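# Set the marble-filled cup onto the coaster

## Task

Place the cup so its entire base rests on the coaster, losing as few marbles as possible; the task fails if the cup is brought far below table height or if the coaster ends up noticeably moved from its starting spot, and the result only counts if the cup stays there without the robot holding it.

## Robot and tools

Robot: two arms, left_arm and right_arm, each a six-joint arm with a two-finger parallel gripper. Joint order, base to hand: waist, shoulder, elbow, wrist pitch, wrist yaw, wrist roll, then the gripper. Bases sit at left_arm (-0.050, +0.355, 0) m and right_arm (-0.025, -0.266, 0) m. The names are labels only; left_arm is on the +y side of the table and has nothing to do with image sides.

Scene frame: origin on the table top between the arms, +x out across the table, +z up, metres. Results print each gripper's end_effector_position (metres) and end_effector_quat_wxyz in this frame; the printed position can be a little wrong, especially at long reach. That point lies between the finger pads, roughly 1 cm short of the fingertips. Gripper frame: fingers point along its own +z, and they close and open along its own y.

execute_actions(actions): a list of actions. Each action is a list of up to 15 rows; each row lasts one control step (1/30 s) and if fewer than 15 rows are given the final one repeats to fill the action. A row is one flat list of 14 numbers covering both arms: left_arm dx, dy, dz, rx, ry, rz, opening, then right_arm in the same order. All values lie in -1 to 1. dx to rz are an offset, not a pose: they are expressed in that gripper's own axes and measured from the gripper's pose at the start of the action (for a call's first action, from the last pose any result reported). Every row refers back to that same starting pose, not to the previous row. Scale: 1.0 equals 0.6 m for dx, dy, dz and 180 degrees for the rotation; rx, ry, rz form a single rotation vector. opening is absolute, not an offset: +1 fully open (0.094 m), -1 closed. Optionally 12 more values in 0 to 1 may follow: stiffness multipliers for each joint, left_arm's six then right_arm's six; they persist until changed. An empty list just returns state and images.

The controller limits each step to 70 mm and 16 degrees away from the measured hand pose, so large offsets take several actions; after an action the arm only continues to the last clipped pose. If position and orientation conflict, position wins. Arms tend to finish a centimetre or more low, and repeated zero offsets let them sag. To keep an arm still, send the offset back to its desired pose in the first call of a reply, zeros afterwards, and aim a bit higher if it still sags. Hand target lines show where each gripper is currently being driven. Step readings list positions at some steps; HELD with an arm label means part of that arm's command was withheld.

move(target, speed, blocking): target is one 14-number row laid out exactly as above (offsets in each gripper's own axes, from the pose in the latest result that shows one; opening absolute, sent at the start). Each gripper travels in a straight line, both paths ending together, lasting 0.5 to 10 s and cut off at 10 s. speed is the top path speed in m/s, 0.002 to 0.5, default 0.25; turning is capped at twice that in rad/s. Paths ignore obstacles and the other arm, the hand may lag, stray or overshoot the speed (notably near a straight elbow). Faster contact and targets set deeper past a contact push harder. blocking=false returns after 0.5 s while motion continues; then use wait(0) or stop before sending anything else. The result adds a move: line giving the ending (done, off_target, moving, held, fault), active limits (paced = pose clipped; held = some steps blocked, after which the arm may jump faster), and each gripper's distance from its target.

wait(seconds): 0 to 10; lets the scene run with last commands held, returning early if a running move ends. stop(): brakes a running move; it needs stopping distance, fingers keep moving. zoom_image(camera, region): camera is cam_head_left (896x504), cam_head_right (896x504), cam_left_wrist (616x616) or cam_right_wrist (616x616); region [x0, y0, x1, y1] in pixels from the top-left, at most 504 by 504. read_manual(section) returns only licence text. finished_scene(scene) ends the current scene (give its number) after the last command has been held; it is irreversible and reports success.

Gripping: grip_measured uses the same scale as opening. To hold something, command about 0.03 below grip_measured for a firm grip, less for a gentle one. Readings may be off by about 1 mm. Pads exert roughly 50 to 62 N, briefly more at first contact.

A pose unreachable line means the clearance check altered or blocked that arm's command. Joint ranges (rad): waist -2.618 to 3.054, shoulder 0 to 3.142, elbow 0 to 3.142, wrist pitch -1.571 to 1.571, wrist yaw -1.571 to 1.571, wrist roll -2.094 to 2.094. A wrist camera mount adds bulk near the hand.

Motor heat: holding loads heats motors; MOTOR HOT appears at 75 °C, at 90 °C that arm halts for 10 s, at 100 °C it goes limp and falls. These show as OVER-TEMPERATURE FAULT lines.

Avoid: arms colliding or pressing each other, knocking anything off the table, dropping or tipping the cup (marbles spill), slamming or hard pushes, shoving the coaster, and leaving the cup supported by the gripper at the end. Loose objects may occasionally be nudged by an outside push. Less robot time, smooth motion and low effort are preferred.

Each tool is called after ">>>" in YAML: its name, and indented under it one key for each argument.

## Session

>>> execute_actions:
  actions: []

Scene clock: 0.00 s.
left_arm: end_effector_position=(+0.2473, +0.0470, +0.2571) grip_measured=+1.000 end_effector_quat_wxyz=(+0.548, +0.790, +0.146, -0.233) | right_arm: end_effector_position=(+0.1815, -0.0491, +0.2743) grip_measured=+1.000 end_effector_quat_wxyz=(-0.179, +0.429, +0.758, +0.457)
Joint positions: left_arm=[-0.222  1.779  1.508 -0.759  1.225  1.989  0.094] | right_arm=[ 0.387  1.14   1.157 -0.937 -0.861  1.675  0.094]
Joint velocities: left_arm=[-0.002  0.002  0.002 -0.051 -0.051  0.007  0.   ] | right_arm=[ 0.002  0.002 -0.007 -0.11  -0.022 -0.007  0.   ]
Joint torques (N m, as the arm reports them, + toward a larger angle): no reading
Hand target (left_arm): +0.244, +0.047, +0.266; +0.554, +0.786, +0.141, -0.237
Hand target (right_arm): +0.181, -0.048, +0.282; -0.174, +0.420, +0.759, +0.467
Joint stiffness scale: left_arm=[1. 1. 1. 1. 1. 1.] | right_arm=[1. 1. 1. 1. 1. 1.]

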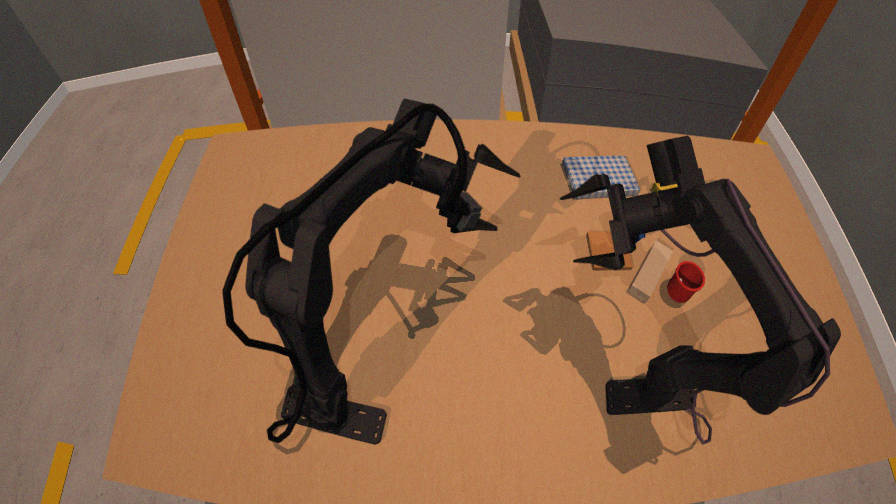

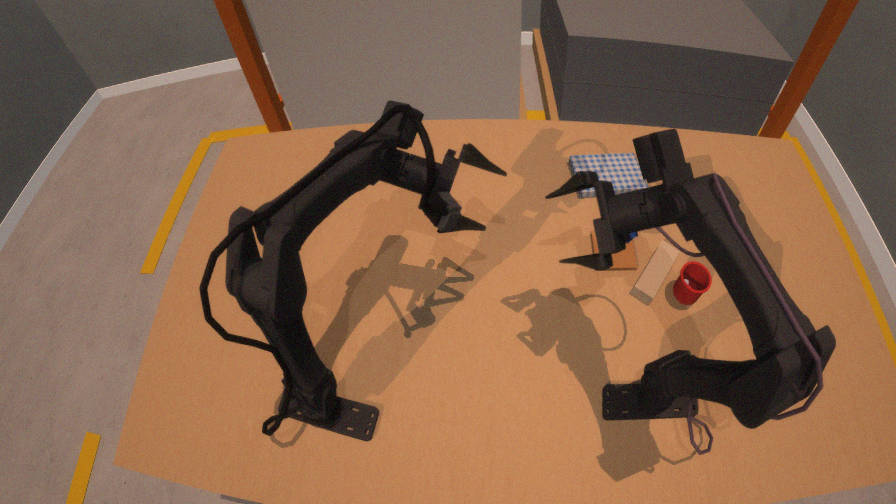

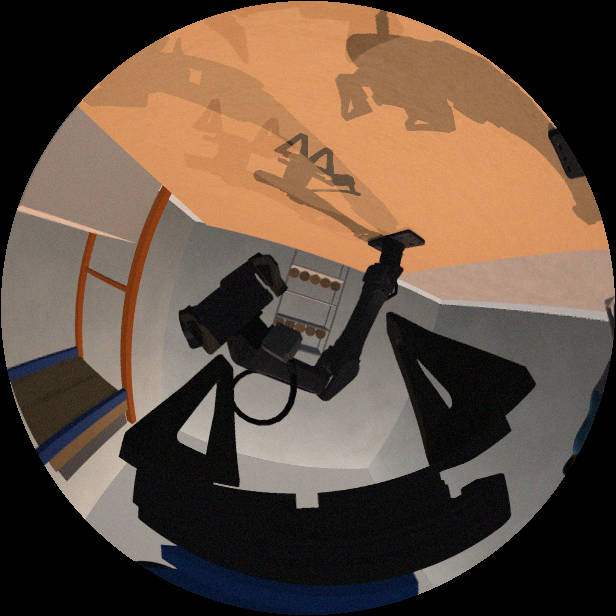

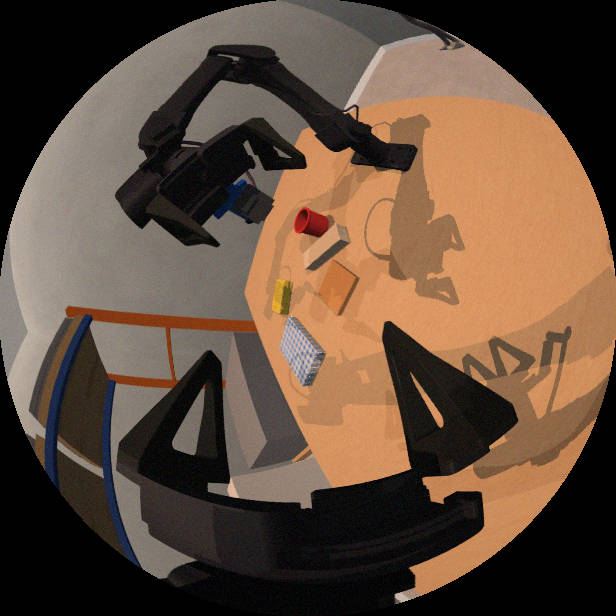

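>>> move:
  target: [0,0,-0.2,0,0,0,1,-0.405,-0.188,-0.361,0.282,-0.188,-0.337,1]
  speed: 0.35

Scene clock: 3.67 s.
left_arm: end_effector_position=(+0.2820, +0.1579, +0.2814) grip_measured=+1.000 end_effector_quat_wxyz=(+0.594, +0.750, +0.240, -0.165) | right_arm: end_effector_position=(+0.2023, -0.3751, +0.1602) grip_measured=+1.000 end_effector_quat_wxyz=(+0.104, -0.000, +0.995, +0.008)
Joint positions: left_arm=[ 0.104  1.663  1.448 -0.92   1.303  2.111  0.094] | right_arm=[-0.488  1.336  1.208 -1.272 -0.121 -0.527  0.094]
Joint velocities: left_arm=[ 0.022 -0.017 -0.007 -0.051 -0.037 -0.007  0.   ] | right_arm=[-0.007 -0.027 -0.022  0.051 -0.081 -0.007  0.   ]
Joint torques (N m, as the arm reports them, + toward a larger angle): left_arm=[ 0.36 -8.43  5.16  0.86  0.68 -0.01] | right_arm=[-0.56 -6.38  3.94  0.56 -0.05 -0.08]
Hand target (left_arm): +0.273, +0.159, +0.291; +0.603, +0.742, +0.236, -0.172
Hand target (right_arm): +0.201, -0.376, +0.163; +0.117, -0.001, +0.993, +0.001
Off the commanded pose (left_arm): 0.014 m, 15 deg.
Off the commanded pose (right_arm): 0.005 m, 2 deg.
Joint stiffness scale: left_arm=[1. 1. 1. 1. 1. 1.] | right_arm=[1. 1. 1. 1. 1. 1.]
joint sent to its limit (left arm) — the command would take joint 6 (wrist roll) past its upper limit, so that joint was sent only as far as its limit.
move: off_target (left_arm)

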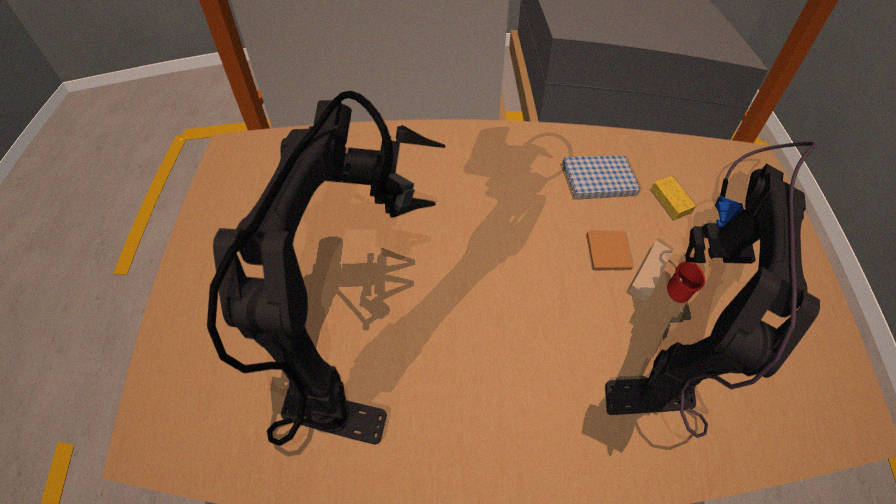

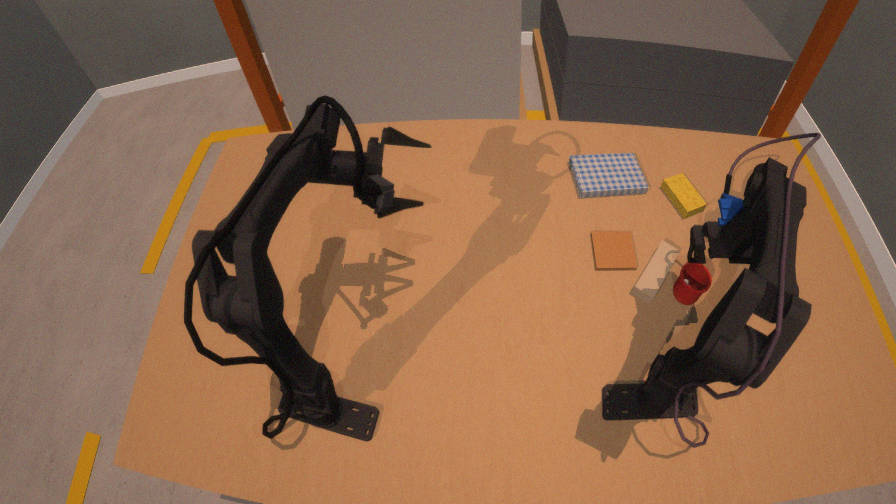

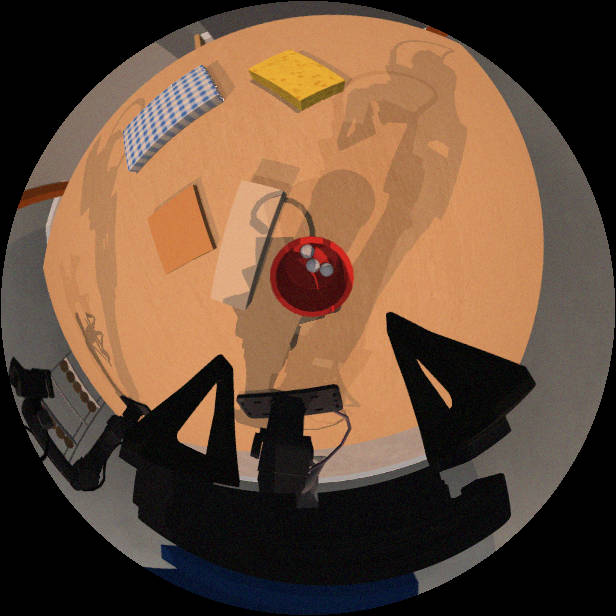

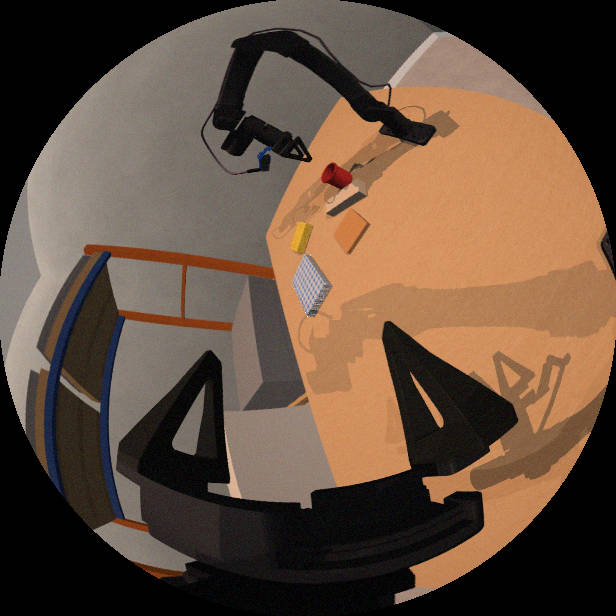

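>>> move:
  target: [0,0,0,0,0,0,1,0.008,-0.012,0.095,0,0,0,1]
  speed: 0.15

Scene clock: 4.97 s.
left_arm: end_effector_position=(+0.2827, +0.1582, +0.2801) grip_measured=+1.000 end_effector_quat_wxyz=(+0.592, +0.752, +0.242, -0.163) | right_arm: end_effector_position=(+0.2087, -0.3789, +0.1064) grip_measured=+1.000 end_effector_quat_wxyz=(+0.102, -0.001, +0.995, +0.009)
Joint positions: left_arm=[ 0.104  1.663  1.448 -0.92   1.295  2.111  0.094] | right_arm=[-0.488  1.368  1.02  -1.056 -0.121 -0.529  0.094]
Joint velocities: left_arm=[ 0.022  0.007  0.002 -0.022 -0.007  0.081  0.   ] | right_arm=[ 0.002 -0.017 -0.007 -0.037  0.007  0.051  0.   ]
Joint torques (N m, as the arm reports them, + toward a larger angle): left_arm=[-0.01 -6.38  6.05  1.05  0.51 -0.01] | right_arm=[-0.42 -4.24  4.39  0.51  0.    0.01]
Hand target (left_arm): +0.282, +0.158, +0.281; +0.594, +0.750, +0.240, -0.165
Hand target (right_arm): +0.209, -0.381, +0.103; +0.104, -0.000, +0.995, +0.008
Off the commanded pose (left_arm): 0.001 m, 0 deg.
Off the commanded pose (right_arm): 0.004 m, 0 deg.
Joint stiffness scale: left_arm=[1. 1. 1. 1. 1. 1.] | right_arm=[1. 1. 1. 1. 1. 1.]
move: done

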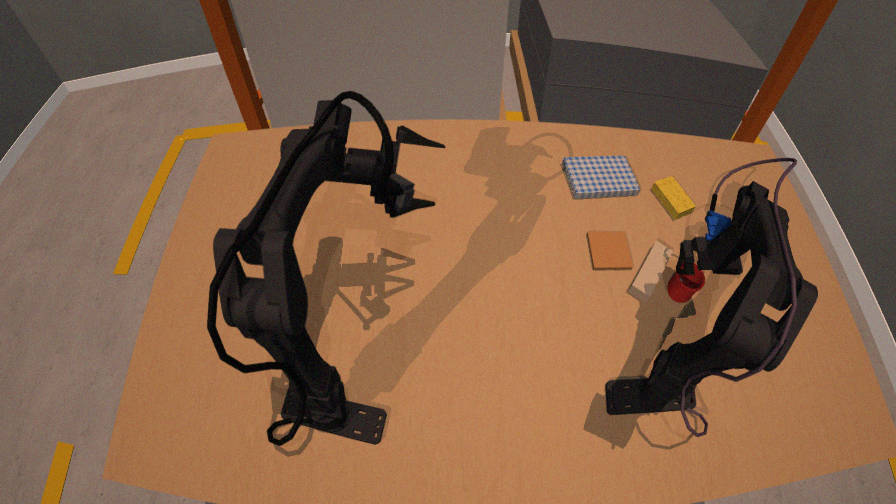

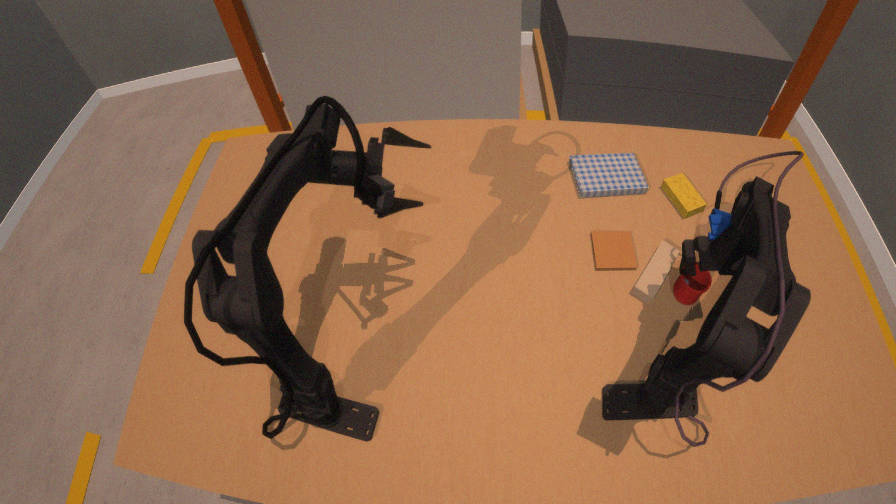

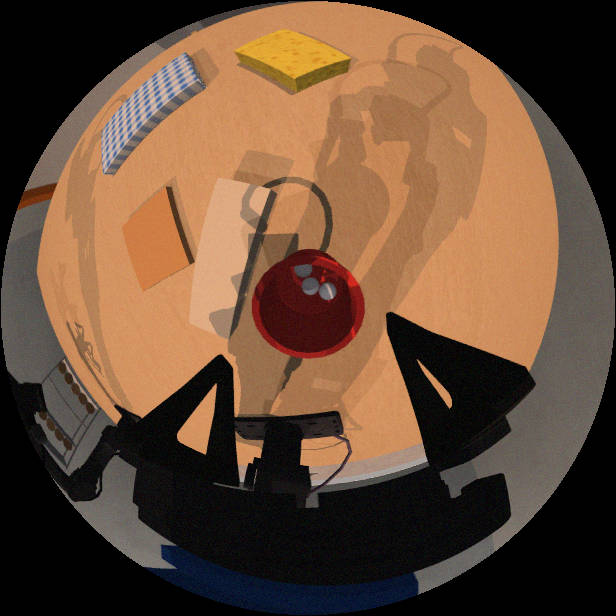

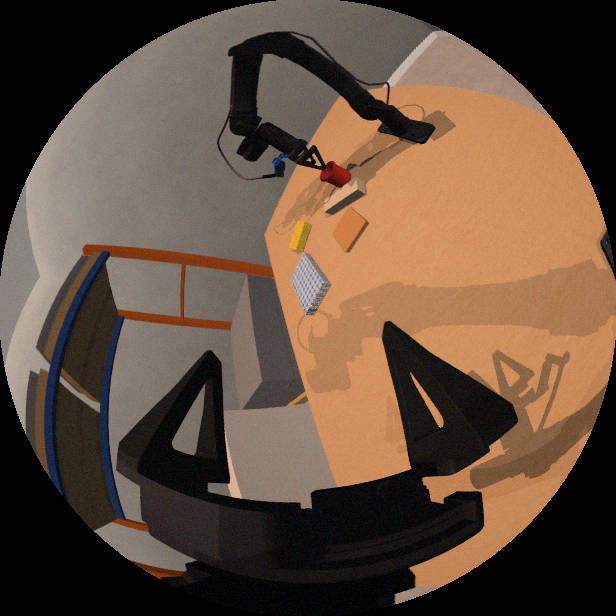

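>>> move:
  target: [0,0,0,0,0,0,1,0.008,-0.003,0.085,0,0,0,1]
  speed: 0.08

Scene clock: 6.40 s.
left_arm: end_effector_position=(+0.2833, +0.1586, +0.2788) grip_measured=+1.000 end_effector_quat_wxyz=(+0.589, +0.753, +0.244, -0.161) | right_arm: end_effector_position=(+0.2134, -0.3817, +0.0599) grip_measured=+1.000 end_effector_quat_wxyz=(+0.103, +0.002, +0.995, +0.009)
Joint positions: left_arm=[ 0.104  1.663  1.448 -0.92   1.287  2.111  0.094] | right_arm=[-0.488  1.426  0.879 -0.853 -0.121 -0.524  0.094]
Joint velocities: left_arm=[-0.027  0.002  0.002 -0.066 -0.007 -0.051  0.   ] | right_arm=[-0.007 -0.002 -0.002 -0.007 -0.022  0.007  0.   ]
Joint torques (N m, as the arm reports them, + toward a larger angle): left_arm=[-0.02 -6.37  6.07  1.05  0.5  -0.02] | right_arm=[ 0.73 -4.43  4.1   0.53  0.    0.07]
Hand target (left_arm): +0.283, +0.158, +0.280; +0.592, +0.752, +0.242, -0.163
Hand target (right_arm): +0.214, -0.379, +0.056; +0.102, -0.001, +0.995, +0.009
Off the commanded pose (left_arm): 0.001 m, 0 deg.
Off the commanded pose (right_arm): 0.005 m, 0 deg.
Joint stiffness scale: left_arm=[1. 1. 1. 1. 1. 1.] | right_arm=[1. 1. 1. 1. 1. 1.]
move: done

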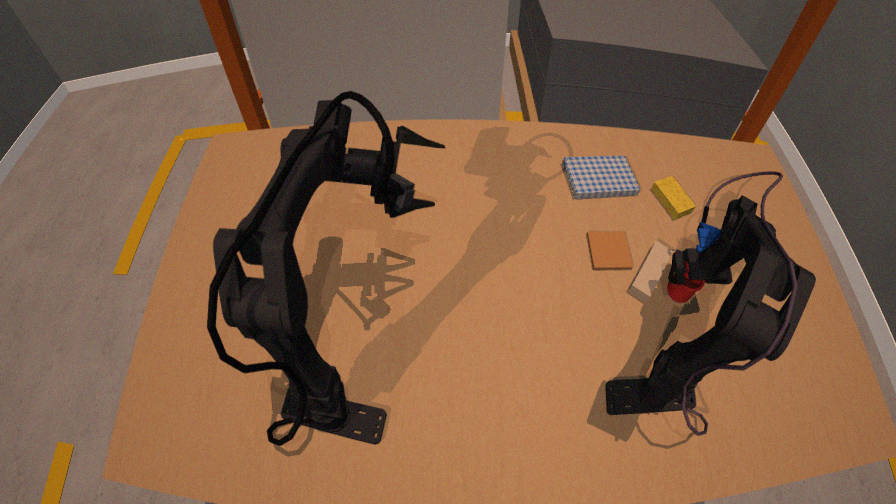

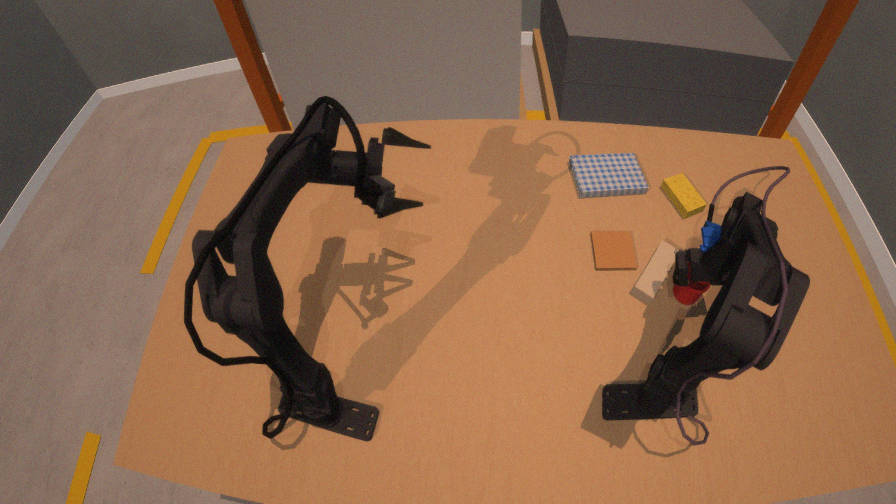

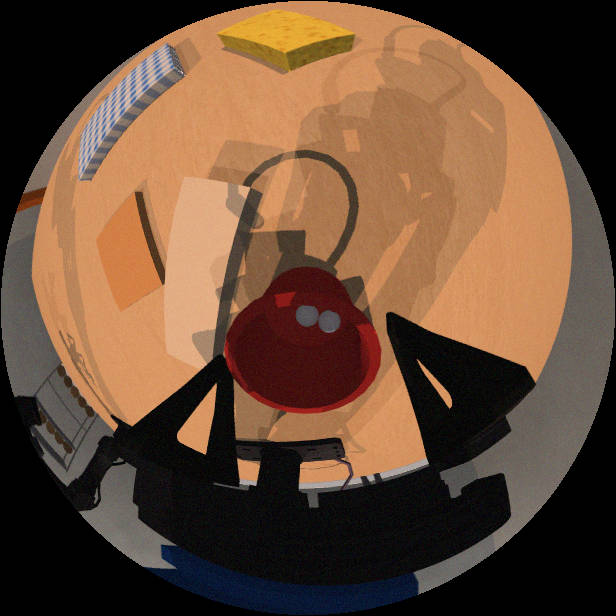

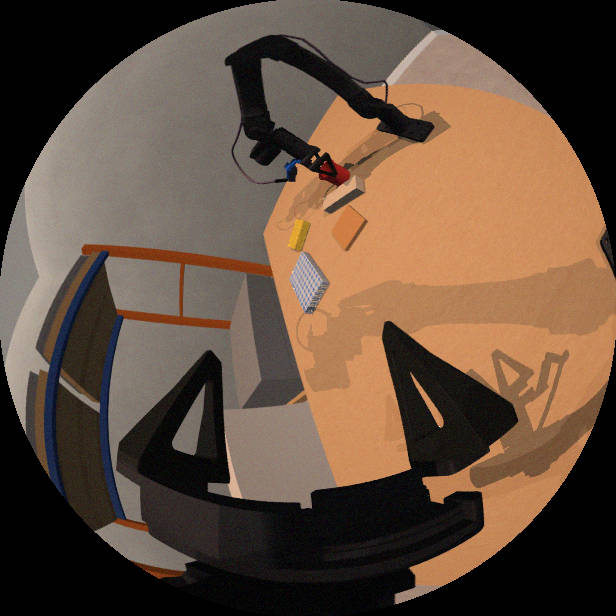

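>>> move:
  target: [0,0,0,0,0,0,1,-0.004,0.012,0.033,0,0,0,0.9]
  speed: 0.05

>>> execute_actions:
  actions:
    - [[0,0,0,0,0,0,1,0,0,0,0,0,0,0.75],[0,0,0,0,0,0,1,0,0,0,0,0,0,0.68],[0,0,0,0,0,0,1,0,0,0,0,0,0,0.62],[0,0,0,0,0,0,1,0,0,0,0,0,0,0.57],[0,0,0,0,0,0,1,0,0,0,0,0,0,0.52],[0,0,0,0,0,0,1,0,0,0,0,0,0,0.48],[0,0,0,0,0,0,1,0,0,0,0,0,0,0.44],[0,0,0,0,0,0,1,0,0,0,0,0,0,0.40],[0,0,0,0,0,0,1,0,0,0,0,0,0,0.37]]

Scene clock: 8.07 s.
left_arm: end_effector_position=(+0.2839, +0.1590, +0.2775) grip_measured=+1.000 end_effector_quat_wxyz=(+0.587, +0.755, +0.245, -0.159) | right_arm: end_effector_position=(+0.2195, -0.3759, +0.0454) grip_measured=+0.902 end_effector_quat_wxyz=(+0.104, +0.002, +0.994, +0.009)
Joint positions: left_arm=[ 0.104  1.663  1.448 -0.92   1.278  2.111  0.094] | right_arm=[-0.454  1.454  0.841 -0.782 -0.116 -0.489  0.089]
Joint velocities: left_arm=[-0.017  0.002  0.002  0.022 -0.022 -0.051  0.   ] | right_arm=[ 0.002  0.002  0.007  0.037 -0.022  0.051 -0.001]
Joint torques (N m, as the arm reports them, + toward a larger angle): left_arm=[-0.01 -6.37  6.04  1.05  0.51 -0.02] | right_arm=[ 0.62 -4.64  4.08  0.54  0.03  0.1 ]
Hand target (left_arm): +0.283, +0.159, +0.279; +0.589, +0.754, +0.244, -0.161
Hand target (right_arm): +0.220, -0.374, +0.041; +0.103, +0.001, +0.995, +0.009
Off the commanded pose (left_arm): 0.001 m, 0 deg.
Off the commanded pose (right_arm): 0.005 m, 0 deg.
Joint stiffness scale: left_arm=[1. 1. 1. 1. 1. 1.] | right_arm=[1. 1. 1. 1. 1. 1.]
move: done

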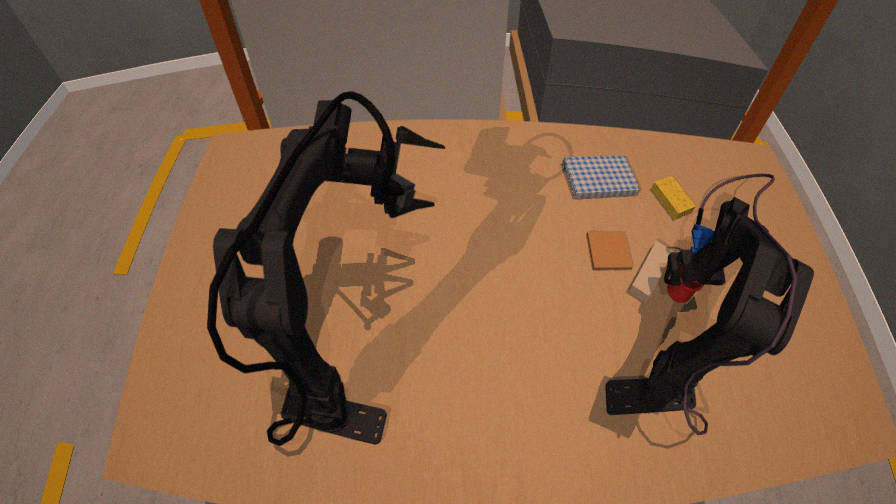

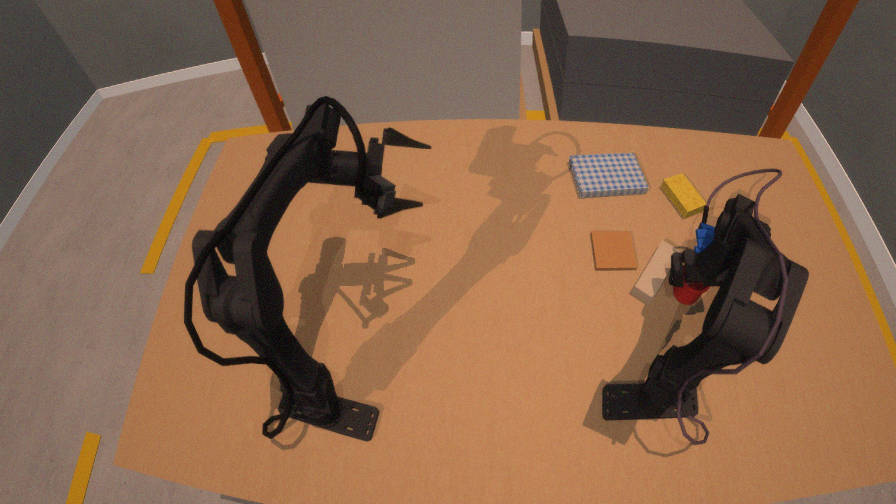

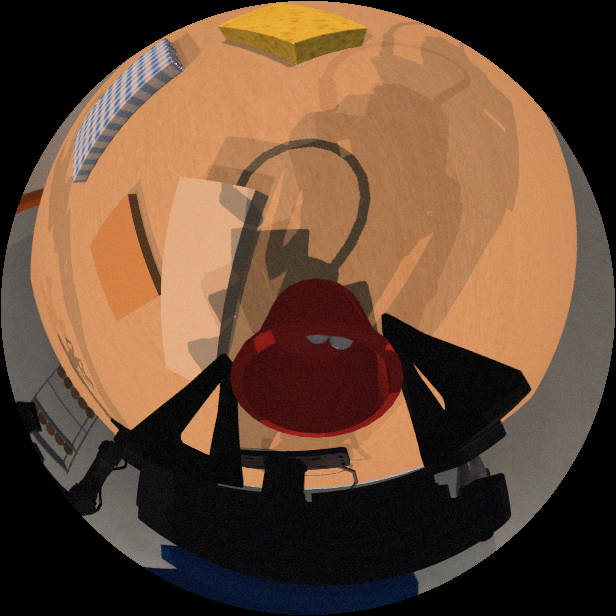

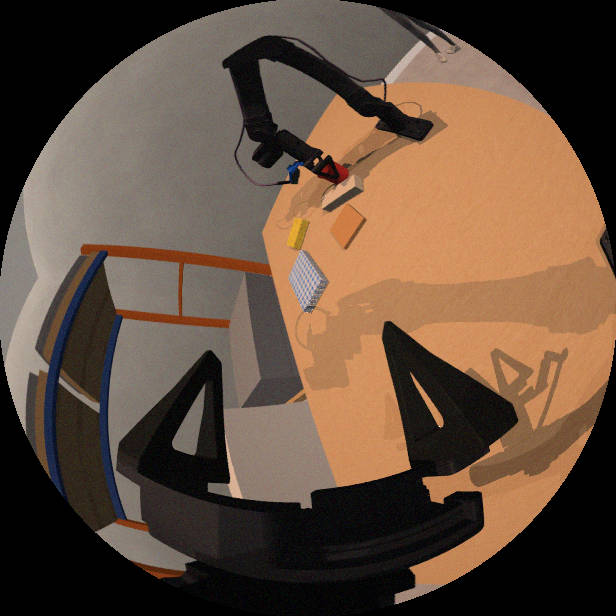

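Scene clock: 8.57 s.
left_arm: end_effector_position=(+0.2846, +0.1593, +0.2762) grip_measured=+1.000 end_effector_quat_wxyz=(+0.584, +0.757, +0.247, -0.157) | right_arm: end_effector_position=(+0.2195, -0.3759, +0.0454) grip_measured=+0.446 end_effector_quat_wxyz=(+0.104, +0.002, +0.994, +0.009)
Joint positions: left_arm=[ 0.104  1.663  1.448 -0.92   1.27   2.111  0.094] | right_arm=[-0.454  1.454  0.841 -0.782 -0.116 -0.489  0.068]
Joint velocities: left_arm=[ 0.007 -0.012 -0.022 -0.007 -0.007  0.066  0.   ] | right_arm=[-0.002  0.002  0.022  0.066  0.066 -0.007 -0.001]
Joint torques (N m, as the arm reports them, + toward a larger angle): left_arm=[-0.02 -6.36  6.05  1.05  0.51 -0.02] | right_arm=[ 0.08 -5.07  4.83  0.41 -0.02 -0.02]
Hand target (left_arm): +0.284, +0.159, +0.277; +0.587, +0.755, +0.245, -0.159
Hand target (right_arm): +0.220, -0.376, +0.045; +0.104, +0.002, +0.994, +0.009
Off the commanded pose (left_arm): 0.001 m, 0 deg.
Off the commanded pose (right_arm): 0.000 m, 0 deg.
Joint stiffness scale: left_arm=[1. 1. 1. 1. 1. 1.] | right_arm=[1. 1. 1. 1. 1. 1.]
Step readings (end_effector_position):
0: left_arm (+0.2839, +0.1590, +0.2775) | right_arm (+0.2195, -0.3759, +0.0454)
1: left_arm (+0.2840, +0.1590, +0.2773) | right_arm (+0.2195, -0.3759, +0.0454)
2: left_arm (+0.2841, +0.1591, +0.2771) | right_arm (+0.2195, -0.3759, +0.0454)
4: left_arm (+0.2843, +0.1592, +0.2768) | right_arm (+0.2195, -0.3759, +0.0454)
8: left_arm (+0.2845, +0.1593, +0.2764) | right_arm (+0.2195, -0.3759, +0.0454)
15: end_effector_position above

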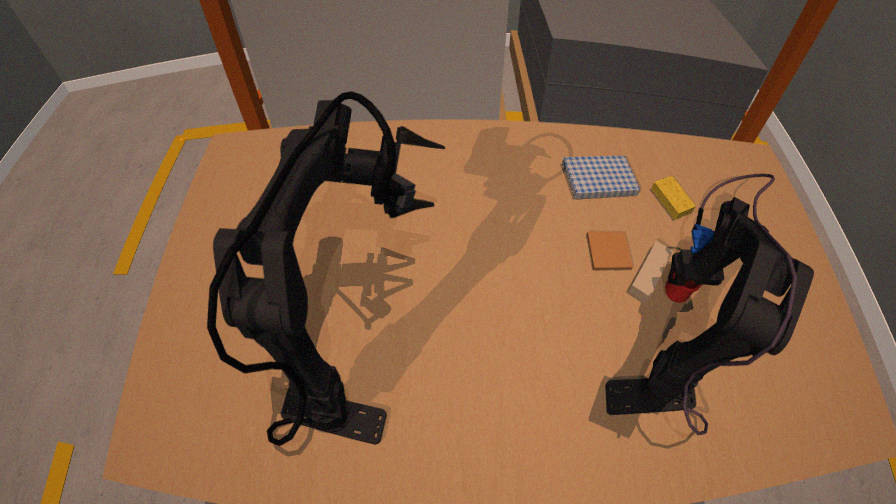

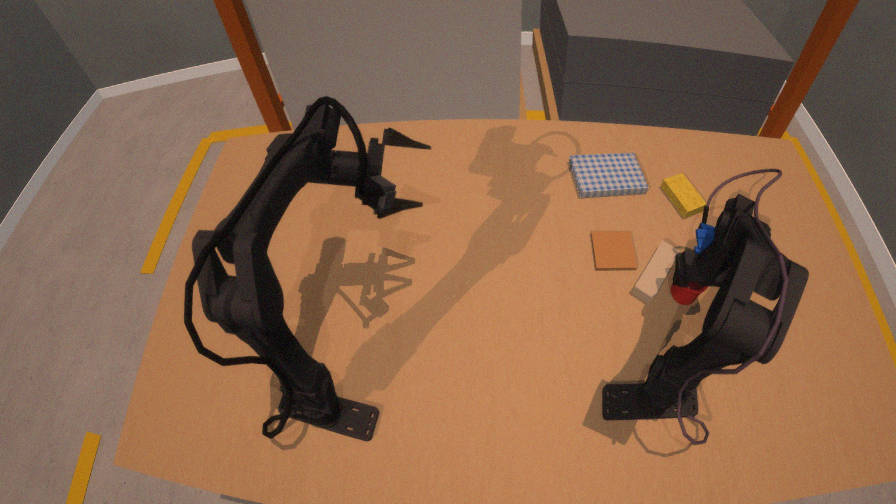

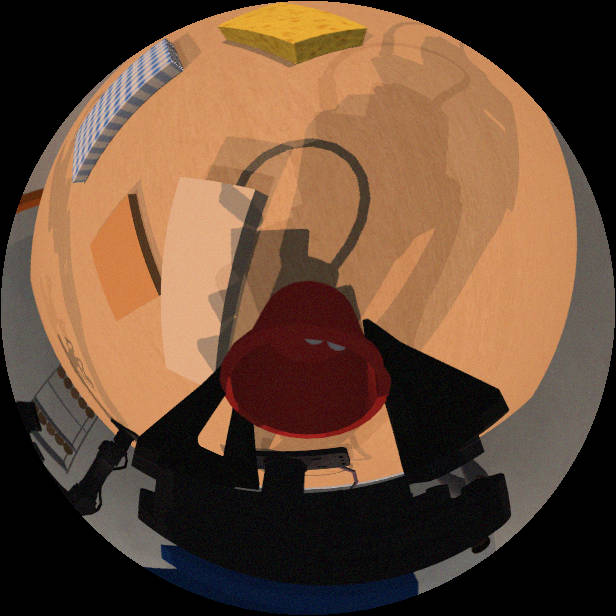

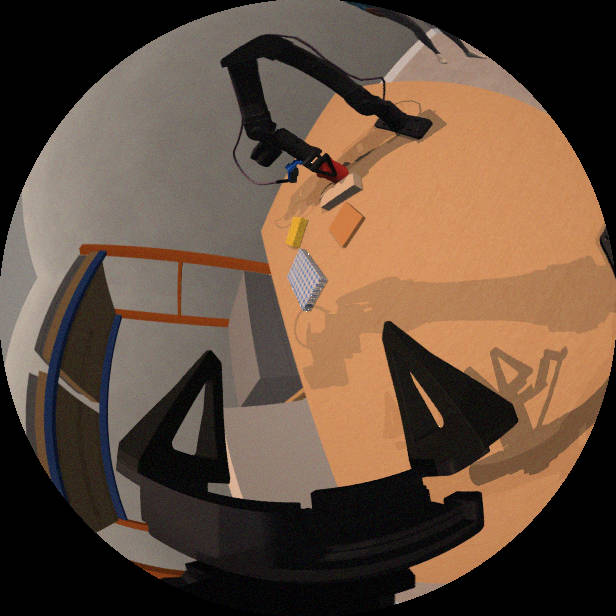

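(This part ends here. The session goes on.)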